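# Shift ball to other cup, reseat frame on rests

## Task

Carry the ball over to the cup on the opposite post and set the frame back where it belongs, sitting on its rests; both must stay in place on their own without any robot holding them, and afterwards every gripper must be open and every arm moved away.

## Robot and tools

Robots: three identical i2rt Big YAM arms named arm1, arm2 and arm3. Each has six revolute joints, a two-finger gripper and a wrist camera. With joint1 and joint6 at 0 and the hand level and aimed forward, the wrist camera rides on top of the hand looking toward the fingertips. Maximum reach is roughly 1.0 m from the joint1 axis. Joints move at different speeds, so the hand may sweep a wide, curved path between postures. Two room cameras, cam_high and cam_low, are fixed and belong to no arm.

Frame: a single shared scene frame, origin on the floor, +z up. The hand point is midway between the fingertips; the hand's z axis runs along the fingers and the fingers open and close along its y axis. Each arm's foot pose is real but never printed.

Joints (all targets absolute, radians except the gripper, which is metres of fingertip gap; the number after ± is the tolerance for counting a joint as arrived):
- joint1_rad: -2.879 to 2.879, ±0.045. Yaws the whole arm about its foot; positive is counter-clockwise seen from above; 0 unfolds the arm along the direction the foot faces.
- joint2_rad: 0 to 3.141, ±0.14. Shoulder; 0 has the upper arm pointing back, about level; increasing lifts it up then forward.
- joint3_rad: 0 to 3.019, ±0.09. Elbow; 0 is fully folded, increasing straightens it.
- joint4_rad: -1.692 to 1.57, ±0.055. Hand pitch; positive tips the fingers up.
- joint5_rad: -1.57 to 1.57, ±0.03. Sideways hand swing; positive goes to the arm's right.
- joint6_rad: -2.094 to 2.094, ±0.035. Hand roll; positive is clockwise viewed from behind the hand.
- gripper_m: 0 to 0.093, ±0.003. Finger pad force tops out near 50 to 62 N per pad, lower on some units.

execute_actions: argument "actions" is a list holding exactly one action or nothing. An action is an object keyed by arm name; under each arm sits "joints", an object mapping any subset of the seven joint names above to absolute target values. There is no per-arm list of numbers and no offset form: each named joint gets its own target. Example: {"arm1": {"joints": {"gripper_m": 0.05}}, "arm2": {"joints": {"joint1_rad": 0.3}}}. All motions in one action begin together and may finish at different moments. Omitted joints or arms are not released; they may still drive toward earlier targets. Optional "cameras" picks which images come back: names from arm1_cam_wrist, arm2_cam_wrist, arm3_cam_wrist, cam_high, cam_low, or "all"; omitted, null or ["all"] gives every camera, [] gives none. Any unknown key, camera name or out-of-range value rejects the whole call and nothing moves. An empty actions list just reports state and images.

wait: "seconds" from 0 to 10. Commands nothing new; the scene keeps evolving; returns the same as an empty action.

zoom_image: "camera" (one of the five names) and "region" [x0, y0, x1, y1] in pixels of that camera's most recent full image, top-left origin, at most 504 by 504. All images are 896x504.

finished_scene: "scene" is the integer number of the current scene. It ends the scene irreversibly after the last command has been held, and its result tells whether the task was met and gives the next task.

Results: each call returns per-robot state (joint_positions, joint torques, joint_status, on_its_own) plus images, with a "pictures" line listing camera order. joint_status words: "off_target" means stopped short and may still be pushing; after "contact_stop" or "time_out" the joint usually holds where it stopped, but a timed-out joint can keep a target (or one at most 0.375, 0.375, 0.113, 0.225, 0.075, 0.3 rad away for joints 1 to 6) and keep pushing, moving on its own if freed; on_its_own names such joints. "held at" in on_its_own is a held target, not a position. "joint command not followed" (often with a "cause:" line) means a safety check, typically self- or arm-to-arm clearance, blocked that arm's joint targets; its gripper target still runs, and blocked joints read "not_followed" and may be retried with every later action until valid targets are sent. Calls without an action never print that line. If a result reports a stop, later motion, wait and finished_scene calls in the same reply are skipped. Torques are raw drive outputs with per-arm offset, scale and noise, nonzero in free air; friction can mimic or mask load. A target very close to the current position may not move a joint. A joint supporting a load slowly sags. To relieve a pushing joint, command its reported position.

Heat: sustained load warms motors, even while you are thinking. A MOTOR HOT line appears at 85 °C; at 100 °C the arm and gripper go limp until cool (OVER-TEMPERATURE FAULT), joints showing "limit_stop_at_motor_heat"; resend targets afterwards.

Calibration: each camera has a pinhole+radial model with K, D, T_world_to_cam (scene frame to camera, metres) and pos_world; room cameras may be off by up to about 2.3 degrees and 9 mm; wrist camera poses derive from reported joints and inherit their errors. Changed values are listed in results.

Avoid: arms pressing or hitting each other (the clearance check ignores fingers, gripper housings and wrist cameras and can react late; no state line reports arm contact; object contact does not count), knocking anything off the work area or onto the floor, drops, slips, slams and hard pushes, since the arm keeps pushing after contact. Loose objects may get brief external nudges. The robot keeps executing its last command while you think, and arms do not wait for each other.

Each tool is called after "Emit:" as name(argument=value, ...) on one line, values as JSON.

## Session

Emit:
execute_actions(actions=[])

Scene clock: 0.00 s.
Joint torques (N m, as the arm reports them, + toward a larger angle): no reading
Motor temperatures (°C, as the motors report them): arm1=[25 23 24 23 23 23] | arm2=[23 24 23 24 22 21] | arm3=[23 23 22 25 22 23]
arm1.joint_positions: joint1_rad=+0.212 joint2_rad=+0.621 joint3_rad=+1.313 joint4_rad=-1.335 joint5_rad=-0.063 joint6_rad=+0.445 gripper_m=+0.094
arm1.joint_status: not commanded
arm1.hand: x=+1.2097 y=-0.0727 z=+1.3009 quat_wxyz=(-0.172, -0.894, +0.076, +0.407) (m; scene frame)
arm2.joint_positions: joint1_rad=+0.399 joint2_rad=+0.436 joint3_rad=+1.445 joint4_rad=-1.524 joint5_rad=-0.260 joint6_rad=-0.215 gripper_m=+0.095
arm2.joint_status: not commanded
arm2.hand: x=-0.6053 y=+1.2314 z=+1.3513 quat_wxyz=(-0.506, -0.100, -0.850, +0.104) (m; scene frame)
arm3.joint_positions: joint1_rad=-0.057 joint2_rad=+0.642 joint3_rad=+1.337 joint4_rad=-1.193 joint5_rad=-0.064 joint6_rad=-0.061 gripper_m=+0.095
arm3.joint_status: not commanded
arm3.hand: x=-0.5769 y=-1.0289 z=+1.3172 quat_wxyz=(-0.447, +0.433, -0.744, -0.245) (m; scene frame)
pictures: arm1_cam_wrist, arm2_cam_wrist, arm3_cam_wrist, cam_high, cam_low
Images, in order (width x height): arm1_cam_wrist 896x504, arm2_cam_wrist 896x504, arm3_cam_wrist 896x504, cam_high 896x504, cam_low 896x504.

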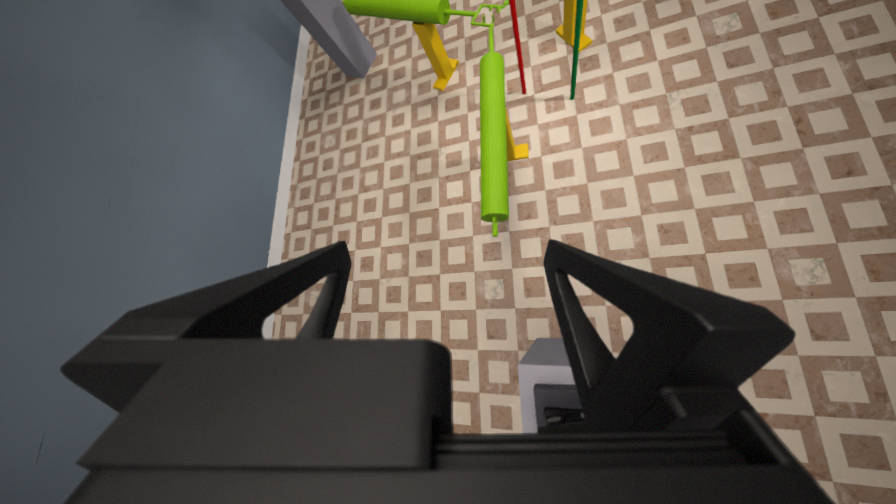

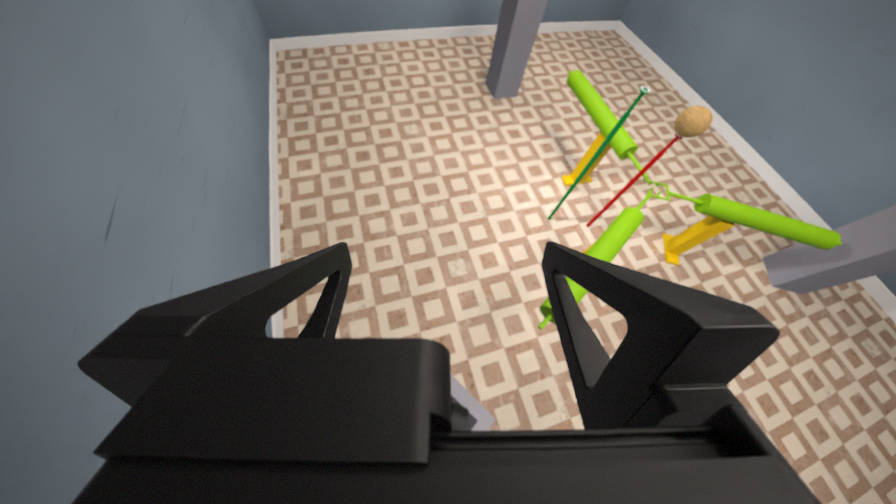

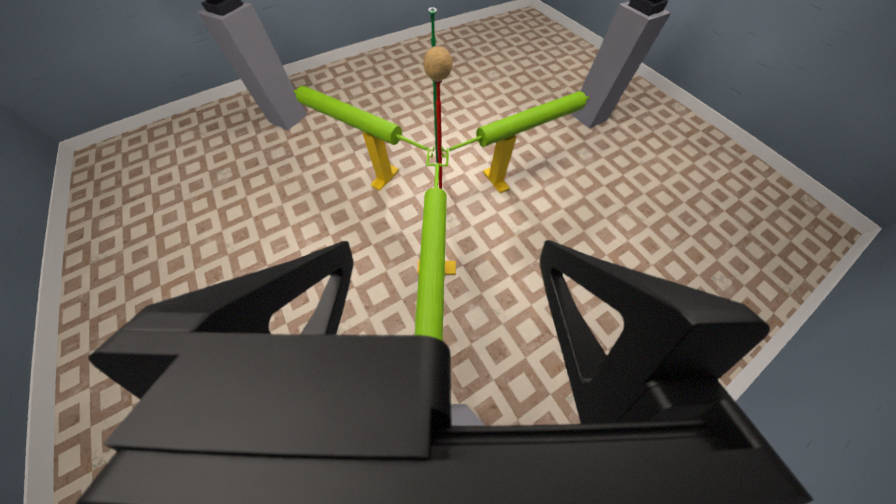

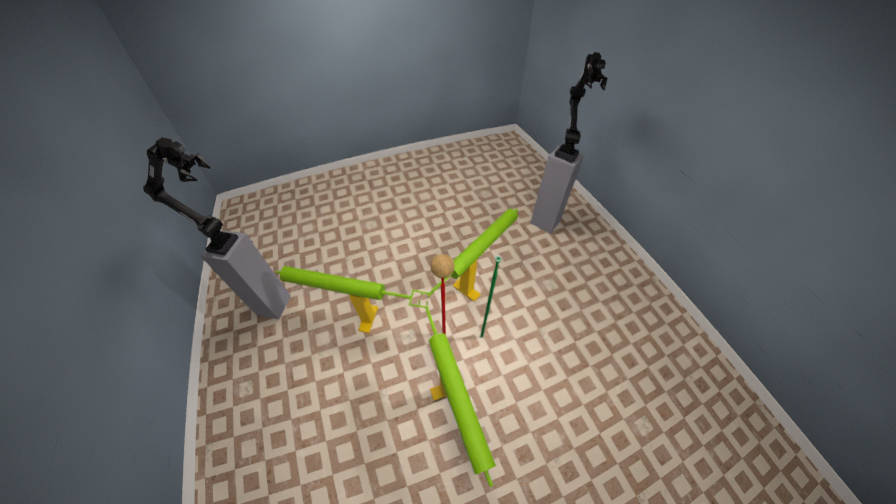

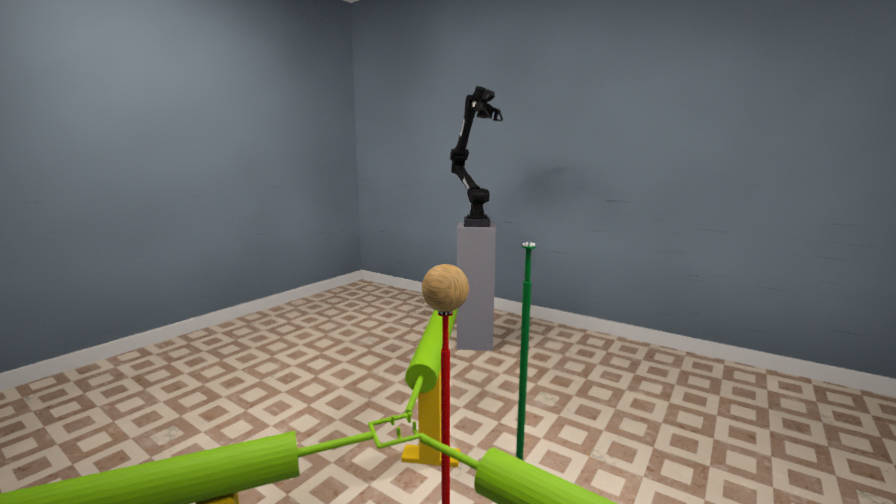

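Emit:
zoom_image(camera="cam_high", region=[340, 220, 560, 400])

Emit:
zoom_image(camera="cam_low", region=[300, 220, 620, 504])

Emit:
zoom_image(camera="arm3_cam_wrist", region=[340, 0, 560, 220])

Region (340, 220, 560, 400) of cam_high's 896x504 image, scaled by 2.291, with more detail than that image has; it fills the top 412 rows of this view, and the rest is white.

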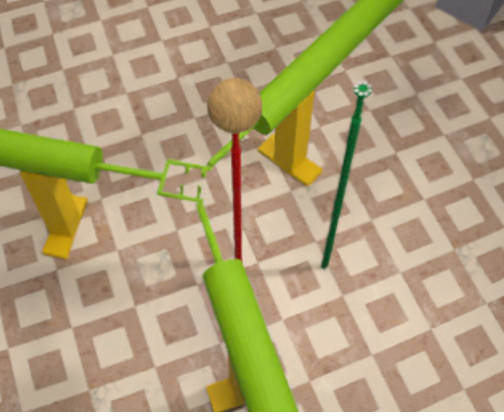

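Region (300, 220, 620, 504) of cam_low's 896x504 image, scaled by 1.575, with more detail than that image has; it fills the top 447 rows of this view, and the rest is white.

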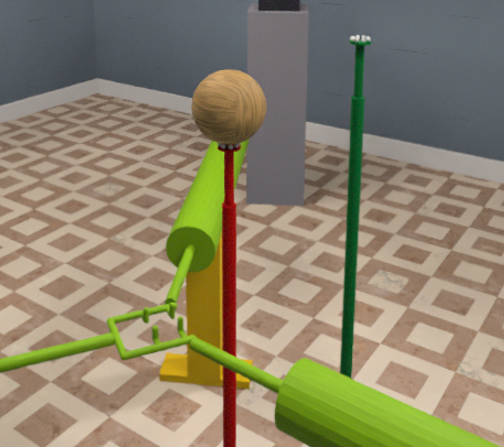

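Region (340, 0, 560, 220) of arm3_cam_wrist's 896x504 image, scaled by 2.291, with more detail than that image has.

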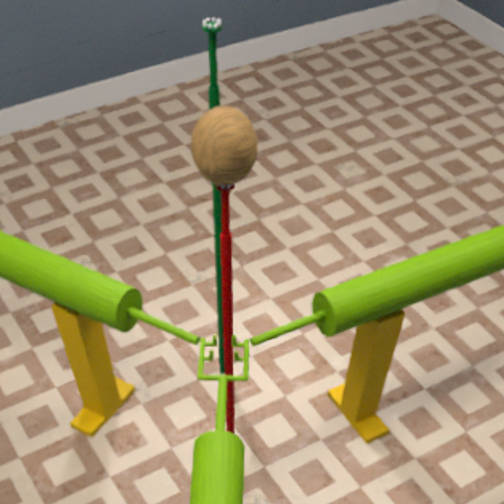

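Emit:
execute_actions(actions=[{"arm1":{"joints":{"joint2_rad":1.1,"joint1_rad":0,"joint5_rad":0,"joint6_rad":0}},"arm2":{"joints":{"joint3_rad":1.0,"joint1_rad":0,"joint5_rad":0,"joint6_rad":0}},"arm3":{"joints":{"joint4_rad":-0.6,"joint1_rad":0,"joint5_rad":0,"joint6_rad":0}}}], cameras=[])

Emit:
execute_actions(actions=[{"arm1":{"joints":{"joint2_rad":1.6,"joint3_rad":1.6,"joint4_rad":-1.0}},"arm2":{"joints":{"joint2_rad":1.2,"joint3_rad":1.2,"joint4_rad":-0.5}},"arm3":{"joints":{"joint2_rad":1.9,"joint3_rad":2.2,"joint4_rad":-0.3}}}], cameras=["cam_high"])

Scene clock: 54.07 s.
Joint torques (N m, as the arm reports them, + toward a larger angle): arm1=[-1.74 -6.58 11.29  1.41  0.15  0.02] | arm2=[ 0.79  2.32  6.77  1.1  -0.04  0.13] | arm3=[0.43 1.22 9.87 2.71 0.17 0.12]
Motor temperatures (°C, as the motors report them): arm1=[25 23 32 23 23 23] | arm2=[23 25 27 25 22 21] | arm3=[23 23 29 26 22 23]
arm1.joint_positions: joint1_rad=+0.010 joint2_rad=+1.102 joint3_rad=+1.313 joint4_rad=-1.335 joint5_rad=-0.003 joint6_rad=+0.013 gripper_m=+0.094
arm1.joint_status: all done
arm1.hand: x=+1.0553 y=-0.0184 z=+1.1545 quat_wxyz=(-0.003, -0.976, -0.014, +0.216) (m; scene frame)
arm2.joint_positions: joint1_rad=+0.005 joint2_rad=+0.434 joint3_rad=+1.008 joint4_rad=-1.524 joint5_rad=-0.002 joint6_rad=-0.014 gripper_m=+0.095
arm2.joint_status: all done
arm2.hand: x=-0.6354 y=+1.1172 z=+1.1547 quat_wxyz=(-0.273, -0.450, -0.837, +0.153) (m; scene frame)
arm3.joint_positions: joint1_rad=-0.005 joint2_rad=+0.642 joint3_rad=+1.337 joint4_rad=-0.623 joint5_rad=-0.002 joint6_rad=-0.009 gripper_m=+0.095
arm3.joint_status: all done
arm3.hand: x=-0.5634 y=-1.0018 z=+1.4522 quat_wxyz=(-0.641, +0.332, -0.596, -0.350) (m; scene frame)
pictures: none
No camera images: the call's "cameras" was empty. Leave "cameras" out to get every camera's image.

Scene clock: 56.03 s.
Joint torques (N m, as the arm reports them, + toward a larger angle): arm1=[ -1.81 -14.67  12.05   1.86   0.15   0.07] | arm2=[  0.76 -10.18  10.44   2.03  -0.04   0.13] | arm3=[  0.47 -20.13  13.89   1.96   0.16   0.12]
Motor temperatures (°C, as the motors report them): arm1=[25 23 32 23 23 23] | arm2=[23 25 28 25 22 21] | arm3=[23 23 30 26 22 23]
arm1.joint_positions: joint1_rad=+0.010 joint2_rad=+1.610 joint3_rad=+1.565 joint4_rad=-1.015 joint5_rad=-0.003 joint6_rad=+0.013 gripper_m=+0.094
arm1.joint_status: all done
arm1.hand: x=+0.8410 y=-0.0259 z=+1.0691 quat_wxyz=(-0.004, -0.969, -0.014, +0.247) (m; scene frame)
arm2.joint_positions: joint1_rad=+0.005 joint2_rad=+1.210 joint3_rad=+1.177 joint4_rad=-0.520 joint5_rad=-0.002 joint6_rad=-0.014 gripper_m=+0.095
arm2.joint_status: all done
arm2.hand: x=-0.4353 y=+0.8038 z=+1.1683 quat_wxyz=(-0.431, -0.412, -0.766, +0.241) (m; scene frame)
arm3.joint_positions: joint1_rad=-0.005 joint2_rad=+1.920 joint3_rad=+2.146 joint4_rad=-0.303 joint5_rad=-0.002 joint6_rad=-0.009 gripper_m=+0.095
arm3.joint_status: all done
arm3.hand: x=-0.2779 y=-0.5507 z=+1.3060 quat_wxyz=(-0.595, +0.358, -0.642, -0.325) (m; scene frame)
pictures: cam_high
Images, in order (width x height): cam_high 896x504.

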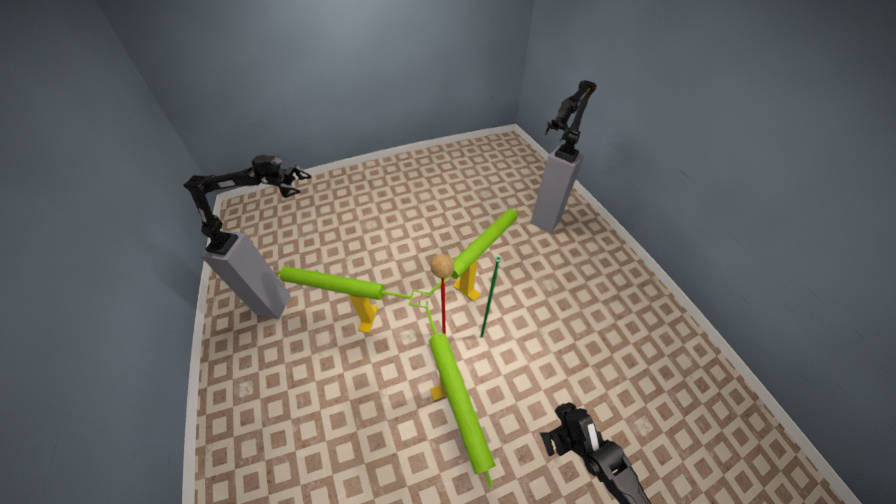

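Emit:
execute_actions(actions=[{"arm1":{"joints":{"joint1_rad":0.31,"joint2_rad":2.33,"joint3_rad":1.51,"joint4_rad":-0.75,"joint6_rad":0.36}},"arm2":{"joints":{"joint1_rad":-0.21,"joint2_rad":2.25,"joint3_rad":1.33,"joint4_rad":-0.65,"joint6_rad":-0.1}},"arm3":{"joints":{"joint1_rad":0.29,"joint2_rad":1.93,"joint3_rad":0.53,"joint4_rad":-0.17,"joint6_rad":0.33}}}])

Scene clock: 128.63 s.
Joint torques (N m, as the arm reports them, + toward a larger angle): arm1=[ -1.47 -19.61   7.46   0.46   0.06   0.3 ] | arm2=[  1.76 -18.     5.6   -0.25  -0.14  -0.16] | arm3=[ 0.59 -8.72  2.14  0.74  0.09  0.12]
Motor temperatures (°C, as the motors report them): arm1=[25 27 36 23 24 23] | arm2=[23 27 36 25 22 21] | arm3=[23 30 39 26 22 23]
arm1.joint_positions: joint1_rad=+0.317 joint2_rad=+2.343 joint3_rad=+1.485 joint4_rad=-0.754 joint5_rad=+0.000 joint6_rad=+0.347 gripper_m=+0.094
arm1.joint_status: all done
arm1.hand: x=+0.9116 y=-0.1925 z=+0.6135 quat_wxyz=(+0.011, -1.000, +0.001, -0.025) (m; scene frame)
arm2.joint_positions: joint1_rad=-0.216 joint2_rad=+2.242 joint3_rad=+1.313 joint4_rad=-0.643 joint5_rad=+0.000 joint6_rad=-0.086 gripper_m=+0.095
arm2.joint_status: all done
arm2.hand: x=-0.5416 y=+0.7463 z=+0.6346 quat_wxyz=(-0.006, -0.539, -0.842, +0.004) (m; scene frame)
arm3.joint_positions: joint1_rad=+0.283 joint2_rad=+1.928 joint3_rad=+0.523 joint4_rad=-0.179 joint5_rad=+0.000 joint6_rad=+0.321 gripper_m=+0.095
arm3.joint_status: all done
arm3.hand: x=-0.6492 y=-0.9895 z=+0.6174 quat_wxyz=(+0.007, +0.467, -0.884, +0.006) (m; scene frame)
pictures: arm1_cam_wrist, arm2_cam_wrist, arm3_cam_wrist, cam_high, cam_low
camera_calibration (this result's frames):
arm1_cam_wrist: T_world_to_cam=[[-0.00703924, 0.999013, 0.0438605, 0.171038], [0.775282, -0.0222503, 0.631223, -1.09815], [0.631576, 0.0384476, -0.77436, 0.0314242], [0, 0, 0, 1]] pos_world=[0.832734, -0.196511, 0.71001]
arm2_cam_wrist: T_world_to_cam=[[-0.909458, -0.415761, 0.00542364, -0.188926], [-0.340076, 0.75128, 0.565621, -1.09331], [-0.239238, 0.512564, -0.824648, 0.135079], [0, 0, 0, 1]] pos_world=[-0.511314, 0.673601, 0.730819]
arm3_cam_wrist: T_world_to_cam=[[0.830342, -0.557254, 0.000257524, -0.0128159], [-0.443243, -0.660179, 0.606382, -1.3125], [-0.337739, -0.503619, -0.795173, -0.100537], [0, 0, 0, 1]] pos_world=[-0.605069, -0.924257, 0.715934]
Images, in order (width x height): arm1_cam_wrist 896x504, arm2_cam_wrist 896x504, arm3_cam_wrist 896x504, cam_high 896x504, cam_low 896x504.

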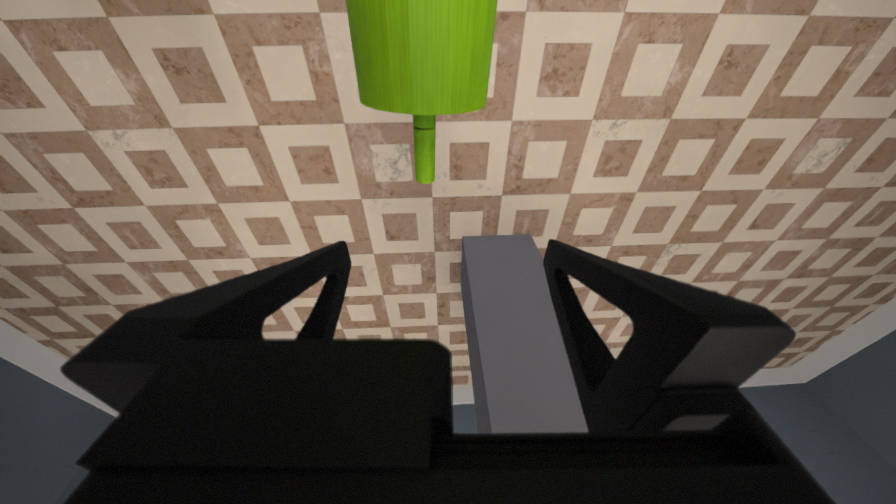

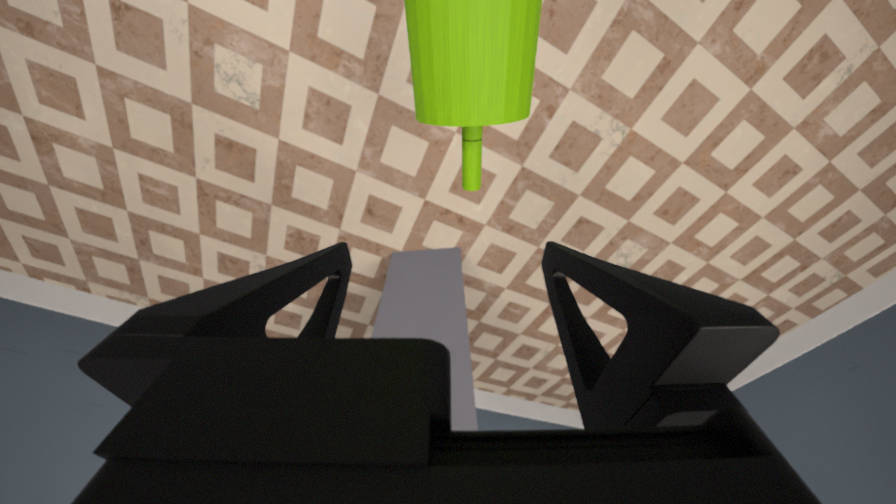

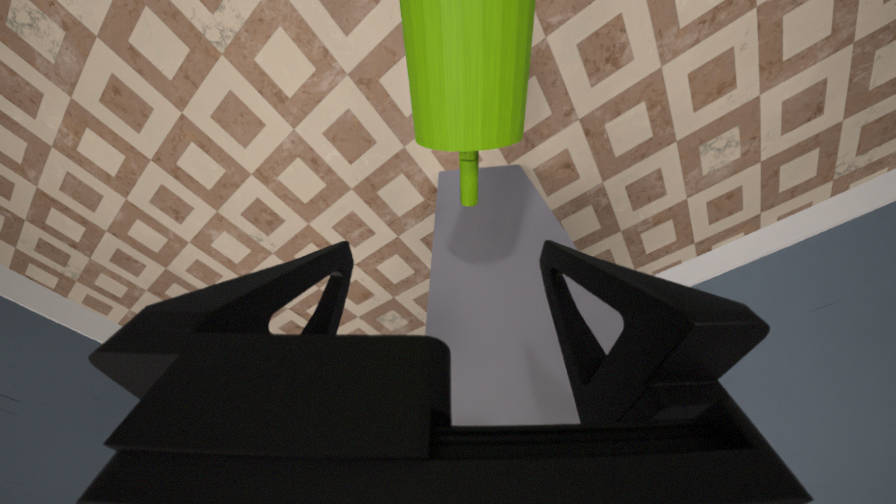

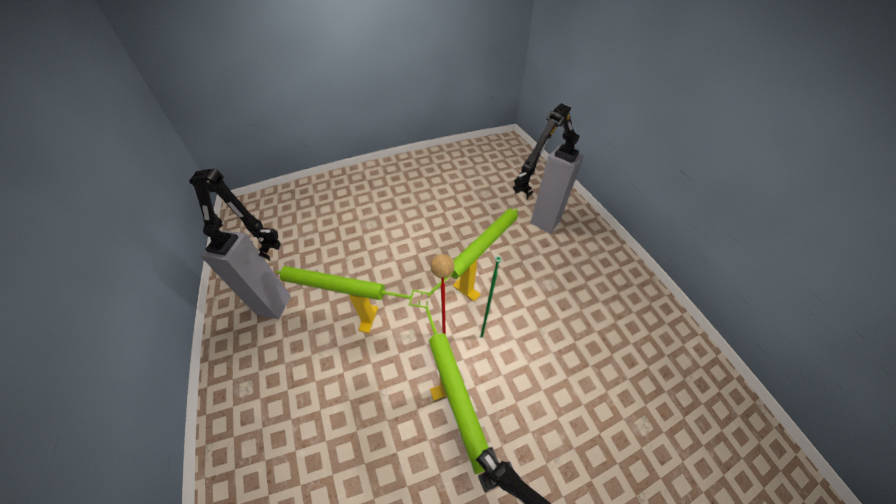

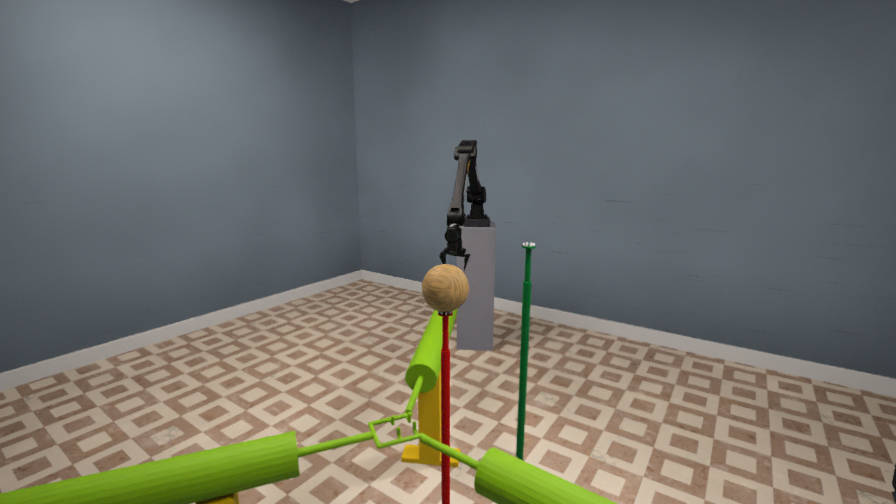

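Emit:
execute_actions(actions=[{"arm1":{"joints":{"joint1_rad":0.33,"joint2_rad":2.6,"joint3_rad":1.62,"joint4_rad":-0.59}},"arm2":{"joints":{"joint1_rad":-0.26,"joint2_rad":2.55,"joint3_rad":1.46,"joint4_rad":-0.48}},"arm3":{"joints":{"joint1_rad":0.27,"joint2_rad":2.43,"joint3_rad":0.66,"joint4_rad":0.2}}}])

Scene clock: 143.50 s.
Joint torques (N m, as the arm reports them, + toward a larger angle): arm1=[  0.42 -20.52   5.57   0.41   0.06   0.3 ] | arm2=[  1.41 -20.13   3.74   0.35  -0.14  -0.16] | arm3=[ -0.6  -10.31  -1.02   0.95  -0.01   0.12]
Motor temperatures (°C, as the motors report them): arm1=[25 29 33 23 24 23] | arm2=[23 29 32 25 22 21] | arm3=[23 28 32 26 22 23]
arm1.joint_positions: joint1_rad=+0.317 joint2_rad=+2.623 joint3_rad=+1.604 joint4_rad=-0.596 joint5_rad=+0.000 joint6_rad=+0.348 gripper_m=+0.094
arm1.joint_status: all done
arm1.hand: x=+0.9135 y=-0.1912 z=+0.4822 quat_wxyz=(+0.012, -1.000, +0.001, -0.026) (m; scene frame)
arm2.joint_positions: joint1_rad=-0.262 joint2_rad=+2.555 joint3_rad=+1.455 joint4_rad=-0.487 joint5_rad=+0.000 joint6_rad=-0.087 gripper_m=+0.095
arm2.joint_status: all done
arm2.hand: x=-0.5626 y=+0.7316 z=+0.4991 quat_wxyz=(+0.000, -0.558, -0.830, +0.000) (m; scene frame)
arm3.joint_positions: joint1_rad=+0.277 joint2_rad=+2.422 joint3_rad=+0.657 joint4_rad=+0.186 joint5_rad=+0.003 joint6_rad=+0.321 gripper_m=+0.095
arm3.joint_status: all done
arm3.hand: x=-0.6482 y=-0.9922 z=+0.4868 quat_wxyz=(+0.004, +0.465, -0.885, +0.005) (m; scene frame)
pictures: arm1_cam_wrist, arm2_cam_wrist, arm3_cam_wrist, cam_high, cam_low
camera_calibration (this result's frames):
arm1_cam_wrist: T_world_to_cam=[[-0.00674291, 0.99898, 0.04464, 0.174839], [0.773918, -0.0230562, 0.632866, -1.0164], [0.63325, 0.0388151, -0.772973, -0.0735434], [0, 0, 0, 1]] pos_world=[0.834362, -0.19524, 0.578594]
arm2_cam_wrist: T_world_to_cam=[[-0.927221, -0.374498, 0.00343727, -0.252668], [-0.303741, 0.757338, 0.578083, -1.00301], [-0.219094, 0.534967, -0.815971, 0.0164078], [0, 0, 0, 1]] pos_world=[-0.535338, 0.656213, 0.594077]
arm3_cam_wrist: T_world_to_cam=[[0.827151, -0.561979, 0.000806569, -0.0221684], [-0.449236, -0.660345, 0.601773, -1.23645], [-0.337652, -0.49812, -0.798666, -0.198219], [0, 0, 0, 1]] pos_world=[-0.604051, -0.92768, 0.585771]
Images, in order (width x height): arm1_cam_wrist 896x504, arm2_cam_wrist 896x504, arm3_cam_wrist 896x504, cam_high 896x504, cam_low 896x504.

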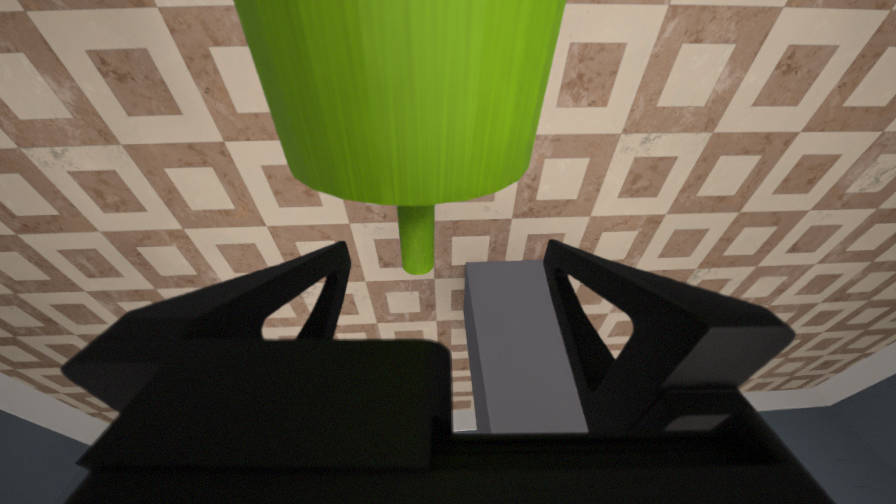

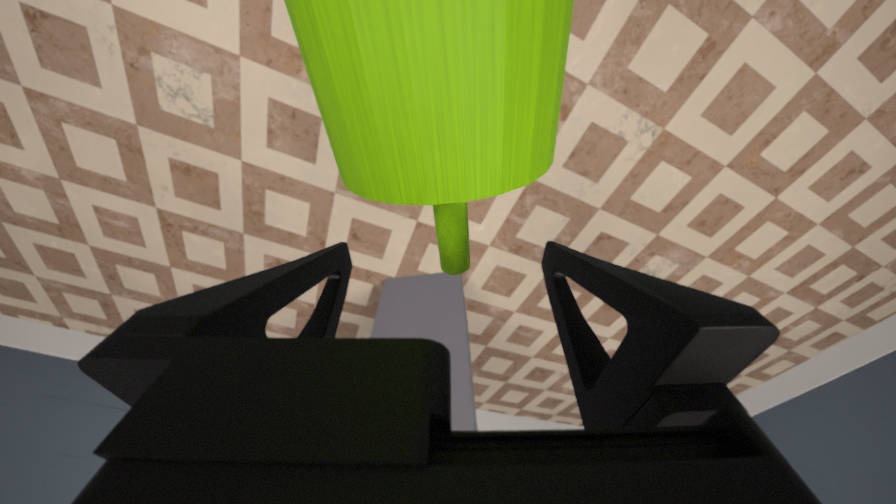

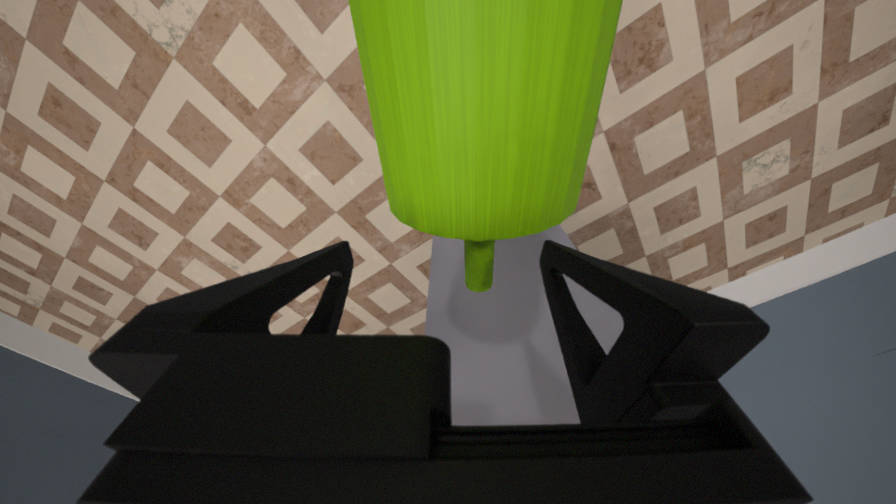

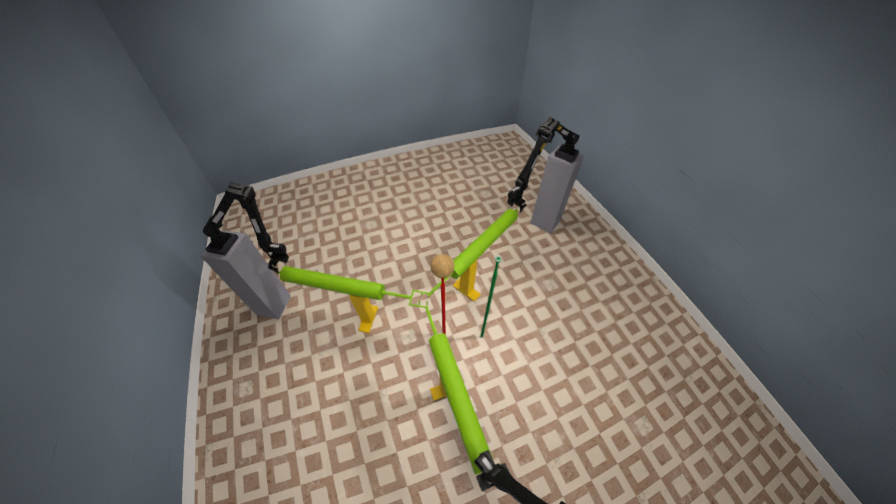

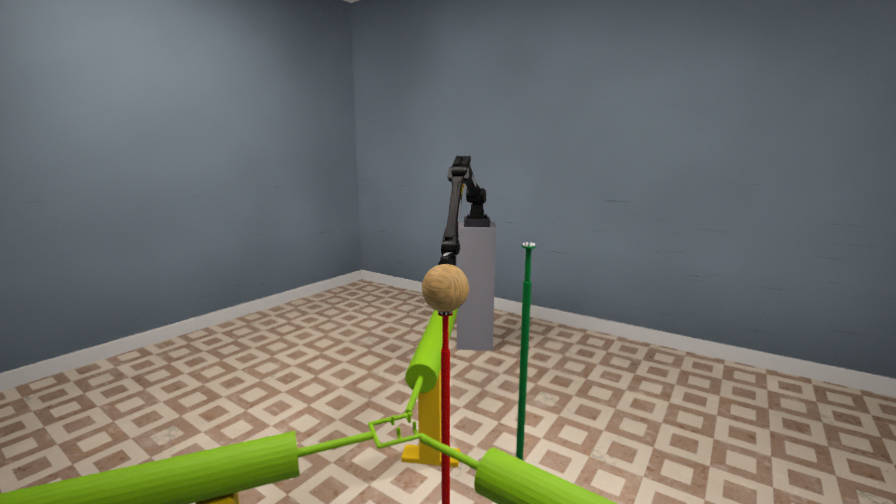

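Emit:
execute_actions(actions=[{"arm1":{"joints":{"joint1_rad":0.37,"joint2_rad":2.67,"joint3_rad":1.62,"joint4_rad":-0.52}},"arm2":{"joints":{"joint1_rad":-0.26,"joint2_rad":2.636,"joint3_rad":1.44,"joint4_rad":-0.38}},"arm3":{"joints":{"joint1_rad":0.2,"joint2_rad":2.59,"joint3_rad":0.68,"joint4_rad":0.35}}}], cameras=["arm1_cam_wrist","arm2_cam_wrist","arm3_cam_wrist"])

Scene clock: 165.77 s.
Joint torques (N m, as the arm reports them, + toward a larger angle): arm1=[ -1.06 -19.83   5.17   0.66   0.05   0.3 ] | arm2=[  1.42 -17.24   2.62   0.57  -0.15  -0.16] | arm3=[ -0.06 -10.39  -2.53   0.98   0.19   0.07]
Motor temperatures (°C, as the motors report them): arm1=[25 31 31 23 24 23] | arm2=[23 32 29 25 22 21] | arm3=[23 27 28 26 22 23]
arm1.joint_positions: joint1_rad=+0.368 joint2_rad=+2.681 joint3_rad=+1.604 joint4_rad=-0.529 joint5_rad=+0.000 joint6_rad=+0.348 gripper_m=+0.094
arm1.joint_status: all done
arm1.hand: x=+0.9341 y=-0.2142 z=+0.4497 quat_wxyz=(+0.011, -0.999, -0.024, -0.022) (m; scene frame)
arm2.joint_positions: joint1_rad=-0.262 joint2_rad=+2.605 joint3_rad=+1.446 joint4_rad=-0.393 joint5_rad=+0.000 joint6_rad=-0.087 gripper_m=+0.095
arm2.joint_status: all done
arm2.hand: x=-0.5638 y=+0.7354 z=+0.4716 quat_wxyz=(-0.014, -0.558, -0.830, +0.011) (m; scene frame)
arm3.joint_positions: joint1_rad=+0.201 joint2_rad=+2.581 joint3_rad=+0.683 joint4_rad=+0.336 joint5_rad=-0.002 joint6_rad=+0.326 gripper_m=+0.095
arm3.joint_status: all done
arm3.hand: x=-0.6353 y=-1.0150 z=+0.4452 quat_wxyz=(+0.000, +0.429, -0.903, -0.003) (m; scene frame)
pictures: arm1_cam_wrist, arm2_cam_wrist, arm3_cam_wrist
camera_calibration (this result's frames):
arm1_cam_wrist: T_world_to_cam=[[-0.0571292, 0.997508, 0.041411, 0.247617], [0.778454, 0.0185362, 0.627428, -1.00517], [0.625097, 0.068081, -0.777572, -0.0949277], [0, 0, 0, 1]] pos_world=[0.855966, -0.221905, 0.546607]
arm2_cam_wrist: T_world_to_cam=[[-0.927289, -0.374291, 0.00638184, -0.253793], [-0.309628, 0.776447, 0.548871, -0.993909], [-0.210393, 0.506986, -0.835883, 0.0266044], [0, 0, 0, 1]] pos_world=[-0.537484, 0.663237, 0.569386]
arm3_cam_wrist: T_world_to_cam=[[0.778786, -0.627226, -0.00891064, -0.13825], [-0.502376, -0.632149, 0.58992, -1.22057], [-0.375646, -0.454945, -0.807412, -0.214814], [0, 0, 0, 1]] pos_world=[-0.586212, -0.956025, 0.545364]
Images, in order (width x height): arm1_cam_wrist 896x504, arm2_cam_wrist 896x504, arm3_cam_wrist 896x504.

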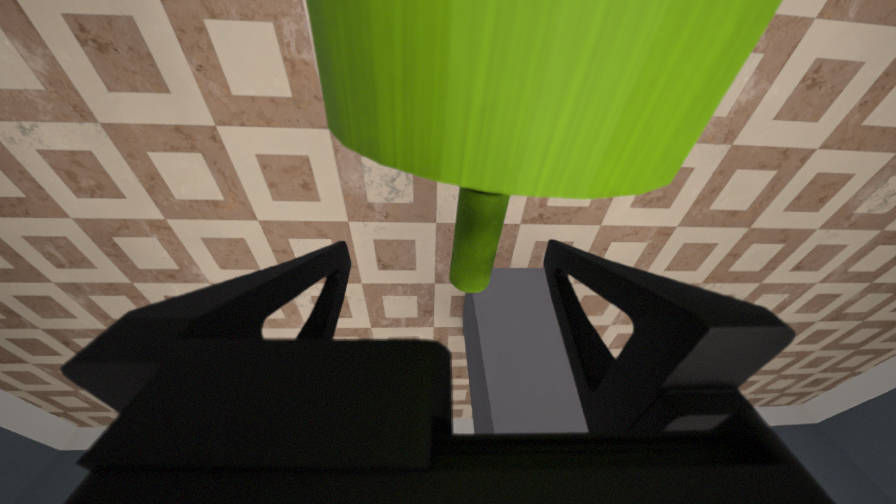

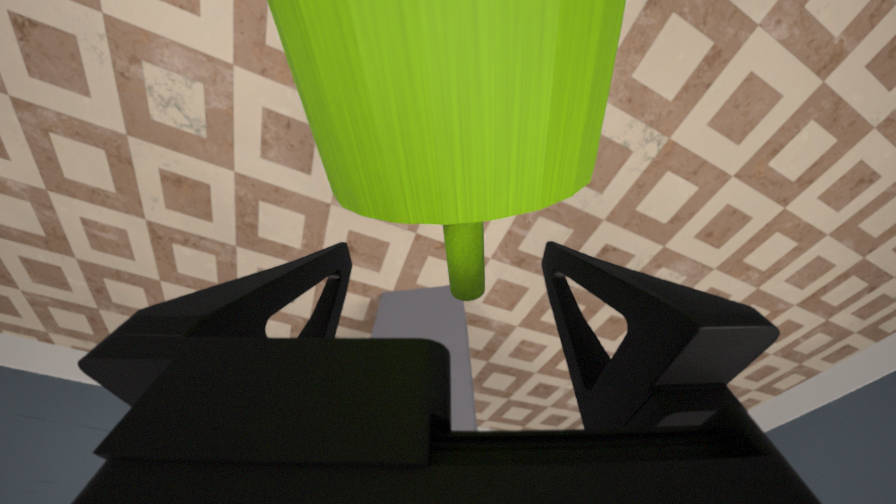

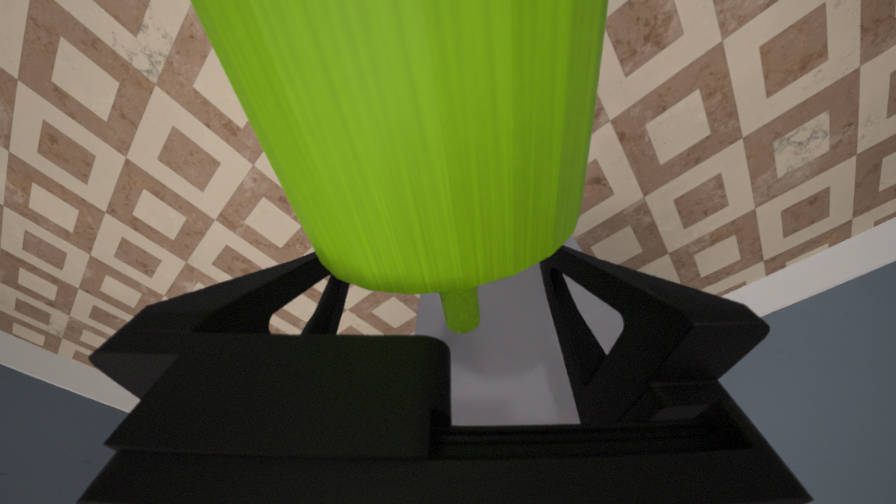

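Emit:
execute_actions(actions=[{"arm1":{"joints":{"joint1_rad":0.335,"joint2_rad":2.72,"joint4_rad":-0.46}},"arm2":{"joints":{"joint2_rad":2.7,"joint4_rad":-0.33}},"arm3":{"joints":{"joint1_rad":0.28,"joint2_rad":2.69,"joint3_rad":0.645,"joint4_rad":0.48}}}], cameras=["arm1_cam_wrist","arm2_cam_wrist","arm3_cam_wrist"])

Scene clock: 181.47 s.
Joint torques (N m, as the arm reports them, + toward a larger angle): arm1=[ -1.59 -19.1    4.98   0.76   0.06   0.29] | arm2=[  1.39 -17.4    2.08   0.49  -0.14  -0.16] | arm3=[-0.42 -9.66 -4.26  1.01  0.14  0.07]
Motor temperatures (°C, as the motors report them): arm1=[25 31 30 23 24 23] | arm2=[23 31 28 25 22 21] | arm3=[23 27 28 26 22 23]
arm1.joint_positions: joint1_rad=+0.344 joint2_rad=+2.728 joint3_rad=+1.604 joint4_rad=-0.470 joint5_rad=+0.000 joint6_rad=+0.348 gripper_m=+0.094
arm1.joint_status: all done
arm1.hand: x=+0.9370 y=-0.1981 z=+0.4242 quat_wxyz=(+0.008, -1.000, -0.012, -0.017) (m; scene frame)
arm2.joint_positions: joint1_rad=-0.262 joint2_rad=+2.676 joint3_rad=+1.446 joint4_rad=-0.342 joint5_rad=+0.000 joint6_rad=-0.087 gripper_m=+0.095
arm2.joint_status: all done
arm2.hand: x=-0.5700 y=+0.7554 z=+0.4352 quat_wxyz=(-0.006, -0.558, -0.830, +0.004) (m; scene frame)
arm3.joint_positions: joint1_rad=+0.284 joint2_rad=+2.682 joint3_rad=+0.659 joint4_rad=+0.466 joint5_rad=-0.001 joint6_rad=+0.326 gripper_m=+0.095
arm3.joint_status: all done
arm3.hand: x=-0.6640 y=-1.0382 z=+0.4268 quat_wxyz=(-0.002, +0.466, -0.885, -0.004) (m; scene frame)
pictures: arm1_cam_wrist, arm2_cam_wrist, arm3_cam_wrist
camera_calibration (this result's frames):
arm1_cam_wrist: T_world_to_cam=[[-0.0323564, 0.998768, 0.0376279, 0.211499], [0.785892, 0.00216365, 0.61836, -0.998116], [0.617517, 0.0495794, -0.784993, -0.11107], [0, 0, 0, 1]] pos_world=[0.859842, -0.203572, 0.522048]
arm2_cam_wrist: T_world_to_cam=[[-0.927247, -0.374422, 0.00470469, -0.250922], [-0.306311, 0.765679, 0.565606, -0.98869], [-0.215377, 0.523015, -0.824662, -0.0351479], [0, 0, 0, 1]] pos_world=[-0.543082, 0.681451, 0.531404]
arm3_cam_wrist: T_world_to_cam=[[0.828418, -0.560032, -0.00937773, -0.0276189], [-0.44898, -0.673971, 0.586669, -1.24535], [-0.334873, -0.481796, -0.809773, -0.250798], [0, 0, 0, 1]] pos_world=[-0.620245, -0.975633, 0.527261]
Images, in order (width x height): arm1_cam_wrist 896x504, arm2_cam_wrist 896x504, arm3_cam_wrist 896x504.

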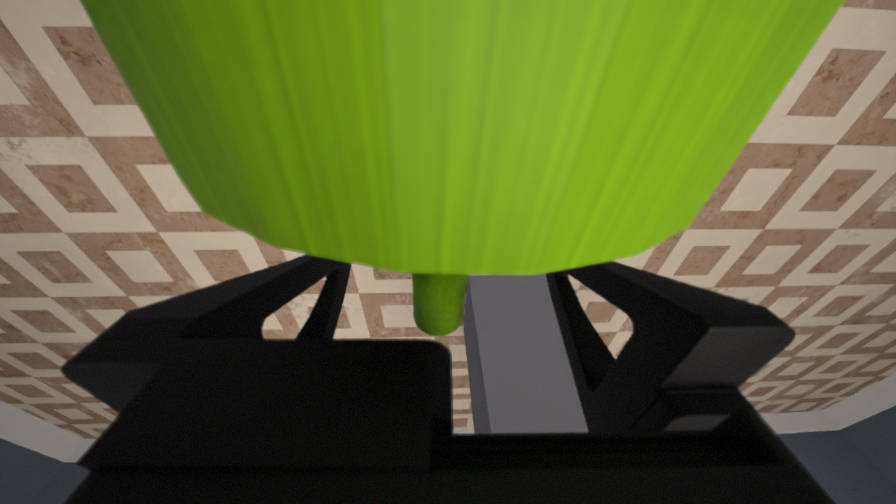

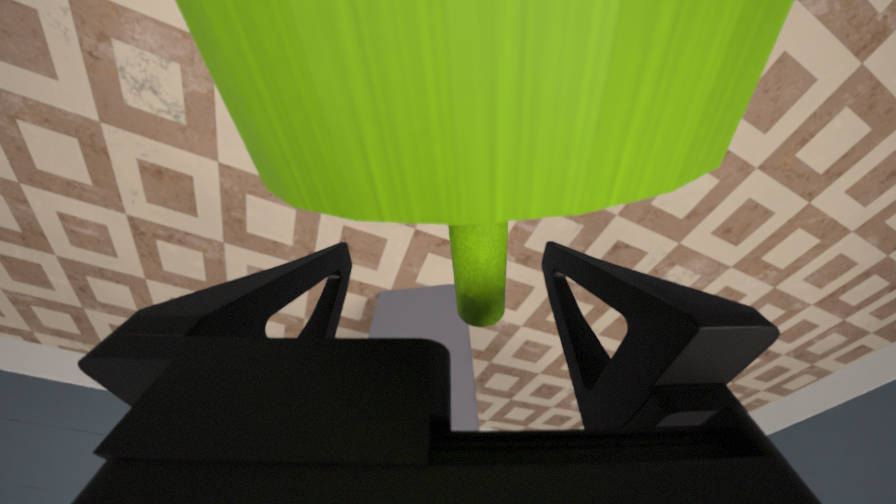

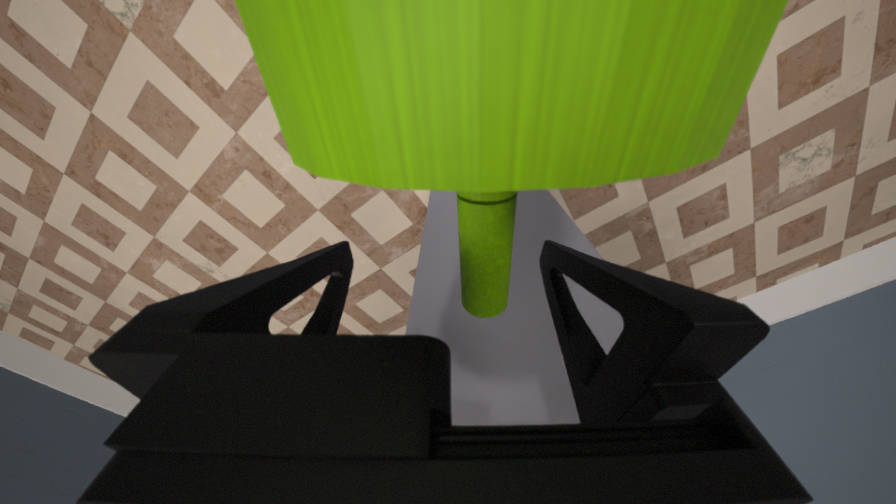

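Emit:
execute_actions(actions=[{"arm1":{"joints":{"gripper_m":0.0}},"arm2":{"joints":{"gripper_m":0.0}},"arm3":{"joints":{"gripper_m":0.0}}}], cameras=["arm1_cam_wrist","arm2_cam_wrist","arm3_cam_wrist"])

Scene clock: 185.60 s.
Joint torques (N m, as the arm reports them, + toward a larger angle): arm1=[ -1.91 -19.45   4.88   0.53   0.42   0.13] | arm2=[  1.53 -17.44   2.28   0.51  -0.4    0.41] | arm3=[-0.17 -9.64 -4.28  0.84 -0.17  0.09]
Motor temperatures (°C, as the motors report them): arm1=[25 31 30 23 24 23] | arm2=[23 32 28 25 22 21] | arm3=[23 27 28 26 22 23]
arm1.joint_positions: joint1_rad=+0.347 joint2_rad=+2.728 joint3_rad=+1.604 joint4_rad=-0.465 joint5_rad=-0.010 joint6_rad=+0.366 gripper_m=+0.017
arm1.joint_status: gripper_m off_target (ended at +0.017, target +0.000)
arm1.hand: x=+0.9368 y=-0.2018 z=+0.4242 quat_wxyz=(+0.003, -1.000, -0.005, -0.016) (m; scene frame)
arm2.joint_positions: joint1_rad=-0.264 joint2_rad=+2.676 joint3_rad=+1.443 joint4_rad=-0.342 joint5_rad=+0.006 joint6_rad=-0.141 gripper_m=+0.018
arm2.joint_status: gripper_m off_target (ended at +0.018, target +0.000)
arm2.hand: x=-0.5723 y=+0.7569 z=+0.4348 quat_wxyz=(-0.003, -0.536, -0.844, +0.006) (m; scene frame)
arm3.joint_positions: joint1_rad=+0.282 joint2_rad=+2.682 joint3_rad=+0.658 joint4_rad=+0.471 joint5_rad=+0.006 joint6_rad=+0.323 gripper_m=+0.018
arm3.joint_status: gripper_m off_target (ended at +0.018, target +0.000)
arm3.hand: x=-0.6620 y=-1.0377 z=+0.4269 quat_wxyz=(-0.006, +0.466, -0.885, -0.003) (m; scene frame)
pictures: arm1_cam_wrist, arm2_cam_wrist, arm3_cam_wrist
camera_calibration (this result's frames):
arm1_cam_wrist: T_world_to_cam=[[-0.017133, 0.999481, 0.0272681, 0.205431], [0.787138, -0.00333381, 0.616768, -0.999546], [0.616539, 0.0320308, -0.786673, -0.112665], [0, 0, 0, 1]] pos_world=[0.859762, -0.205048, 0.522255]
arm2_cam_wrist: T_world_to_cam=[[-0.906073, -0.422977, 0.0110598, -0.206471], [-0.342108, 0.747721, 0.5691, -0.99867], [-0.248986, 0.511863, -0.822194, -0.0486618], [0, 0, 0, 1]] pos_world=[-0.540847, 0.684303, 0.530618]
arm3_cam_wrist: T_world_to_cam=[[0.828634, -0.559779, -0.00352373, -0.0311429], [-0.453823, -0.675447, 0.58122, -1.24659], [-0.327735, -0.480019, -0.813739, -0.241573], [0, 0, 0, 1]] pos_world=[-0.619097, -0.975398, 0.527855]
Images, in order (width x height): arm1_cam_wrist 896x504, arm2_cam_wrist 896x504, arm3_cam_wrist 896x504.

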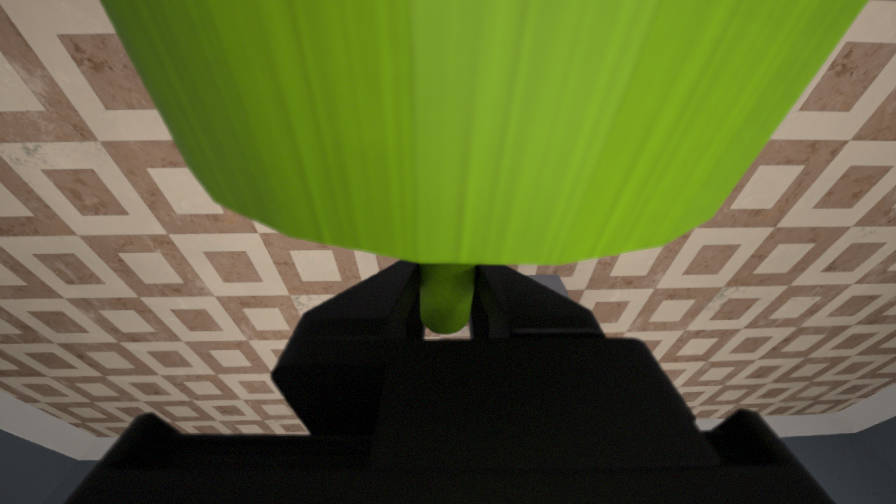

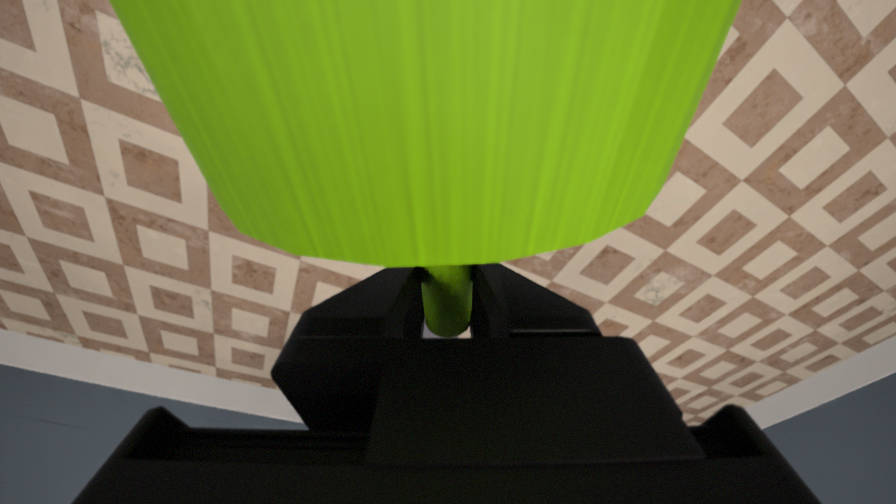

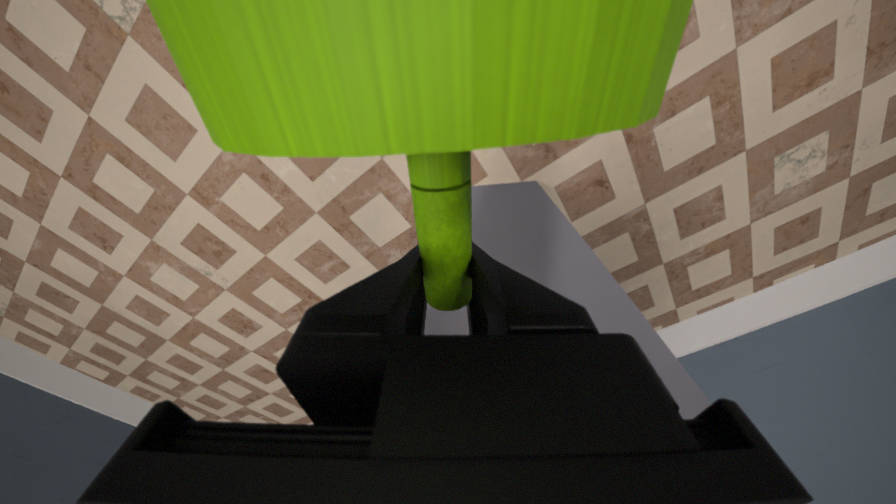

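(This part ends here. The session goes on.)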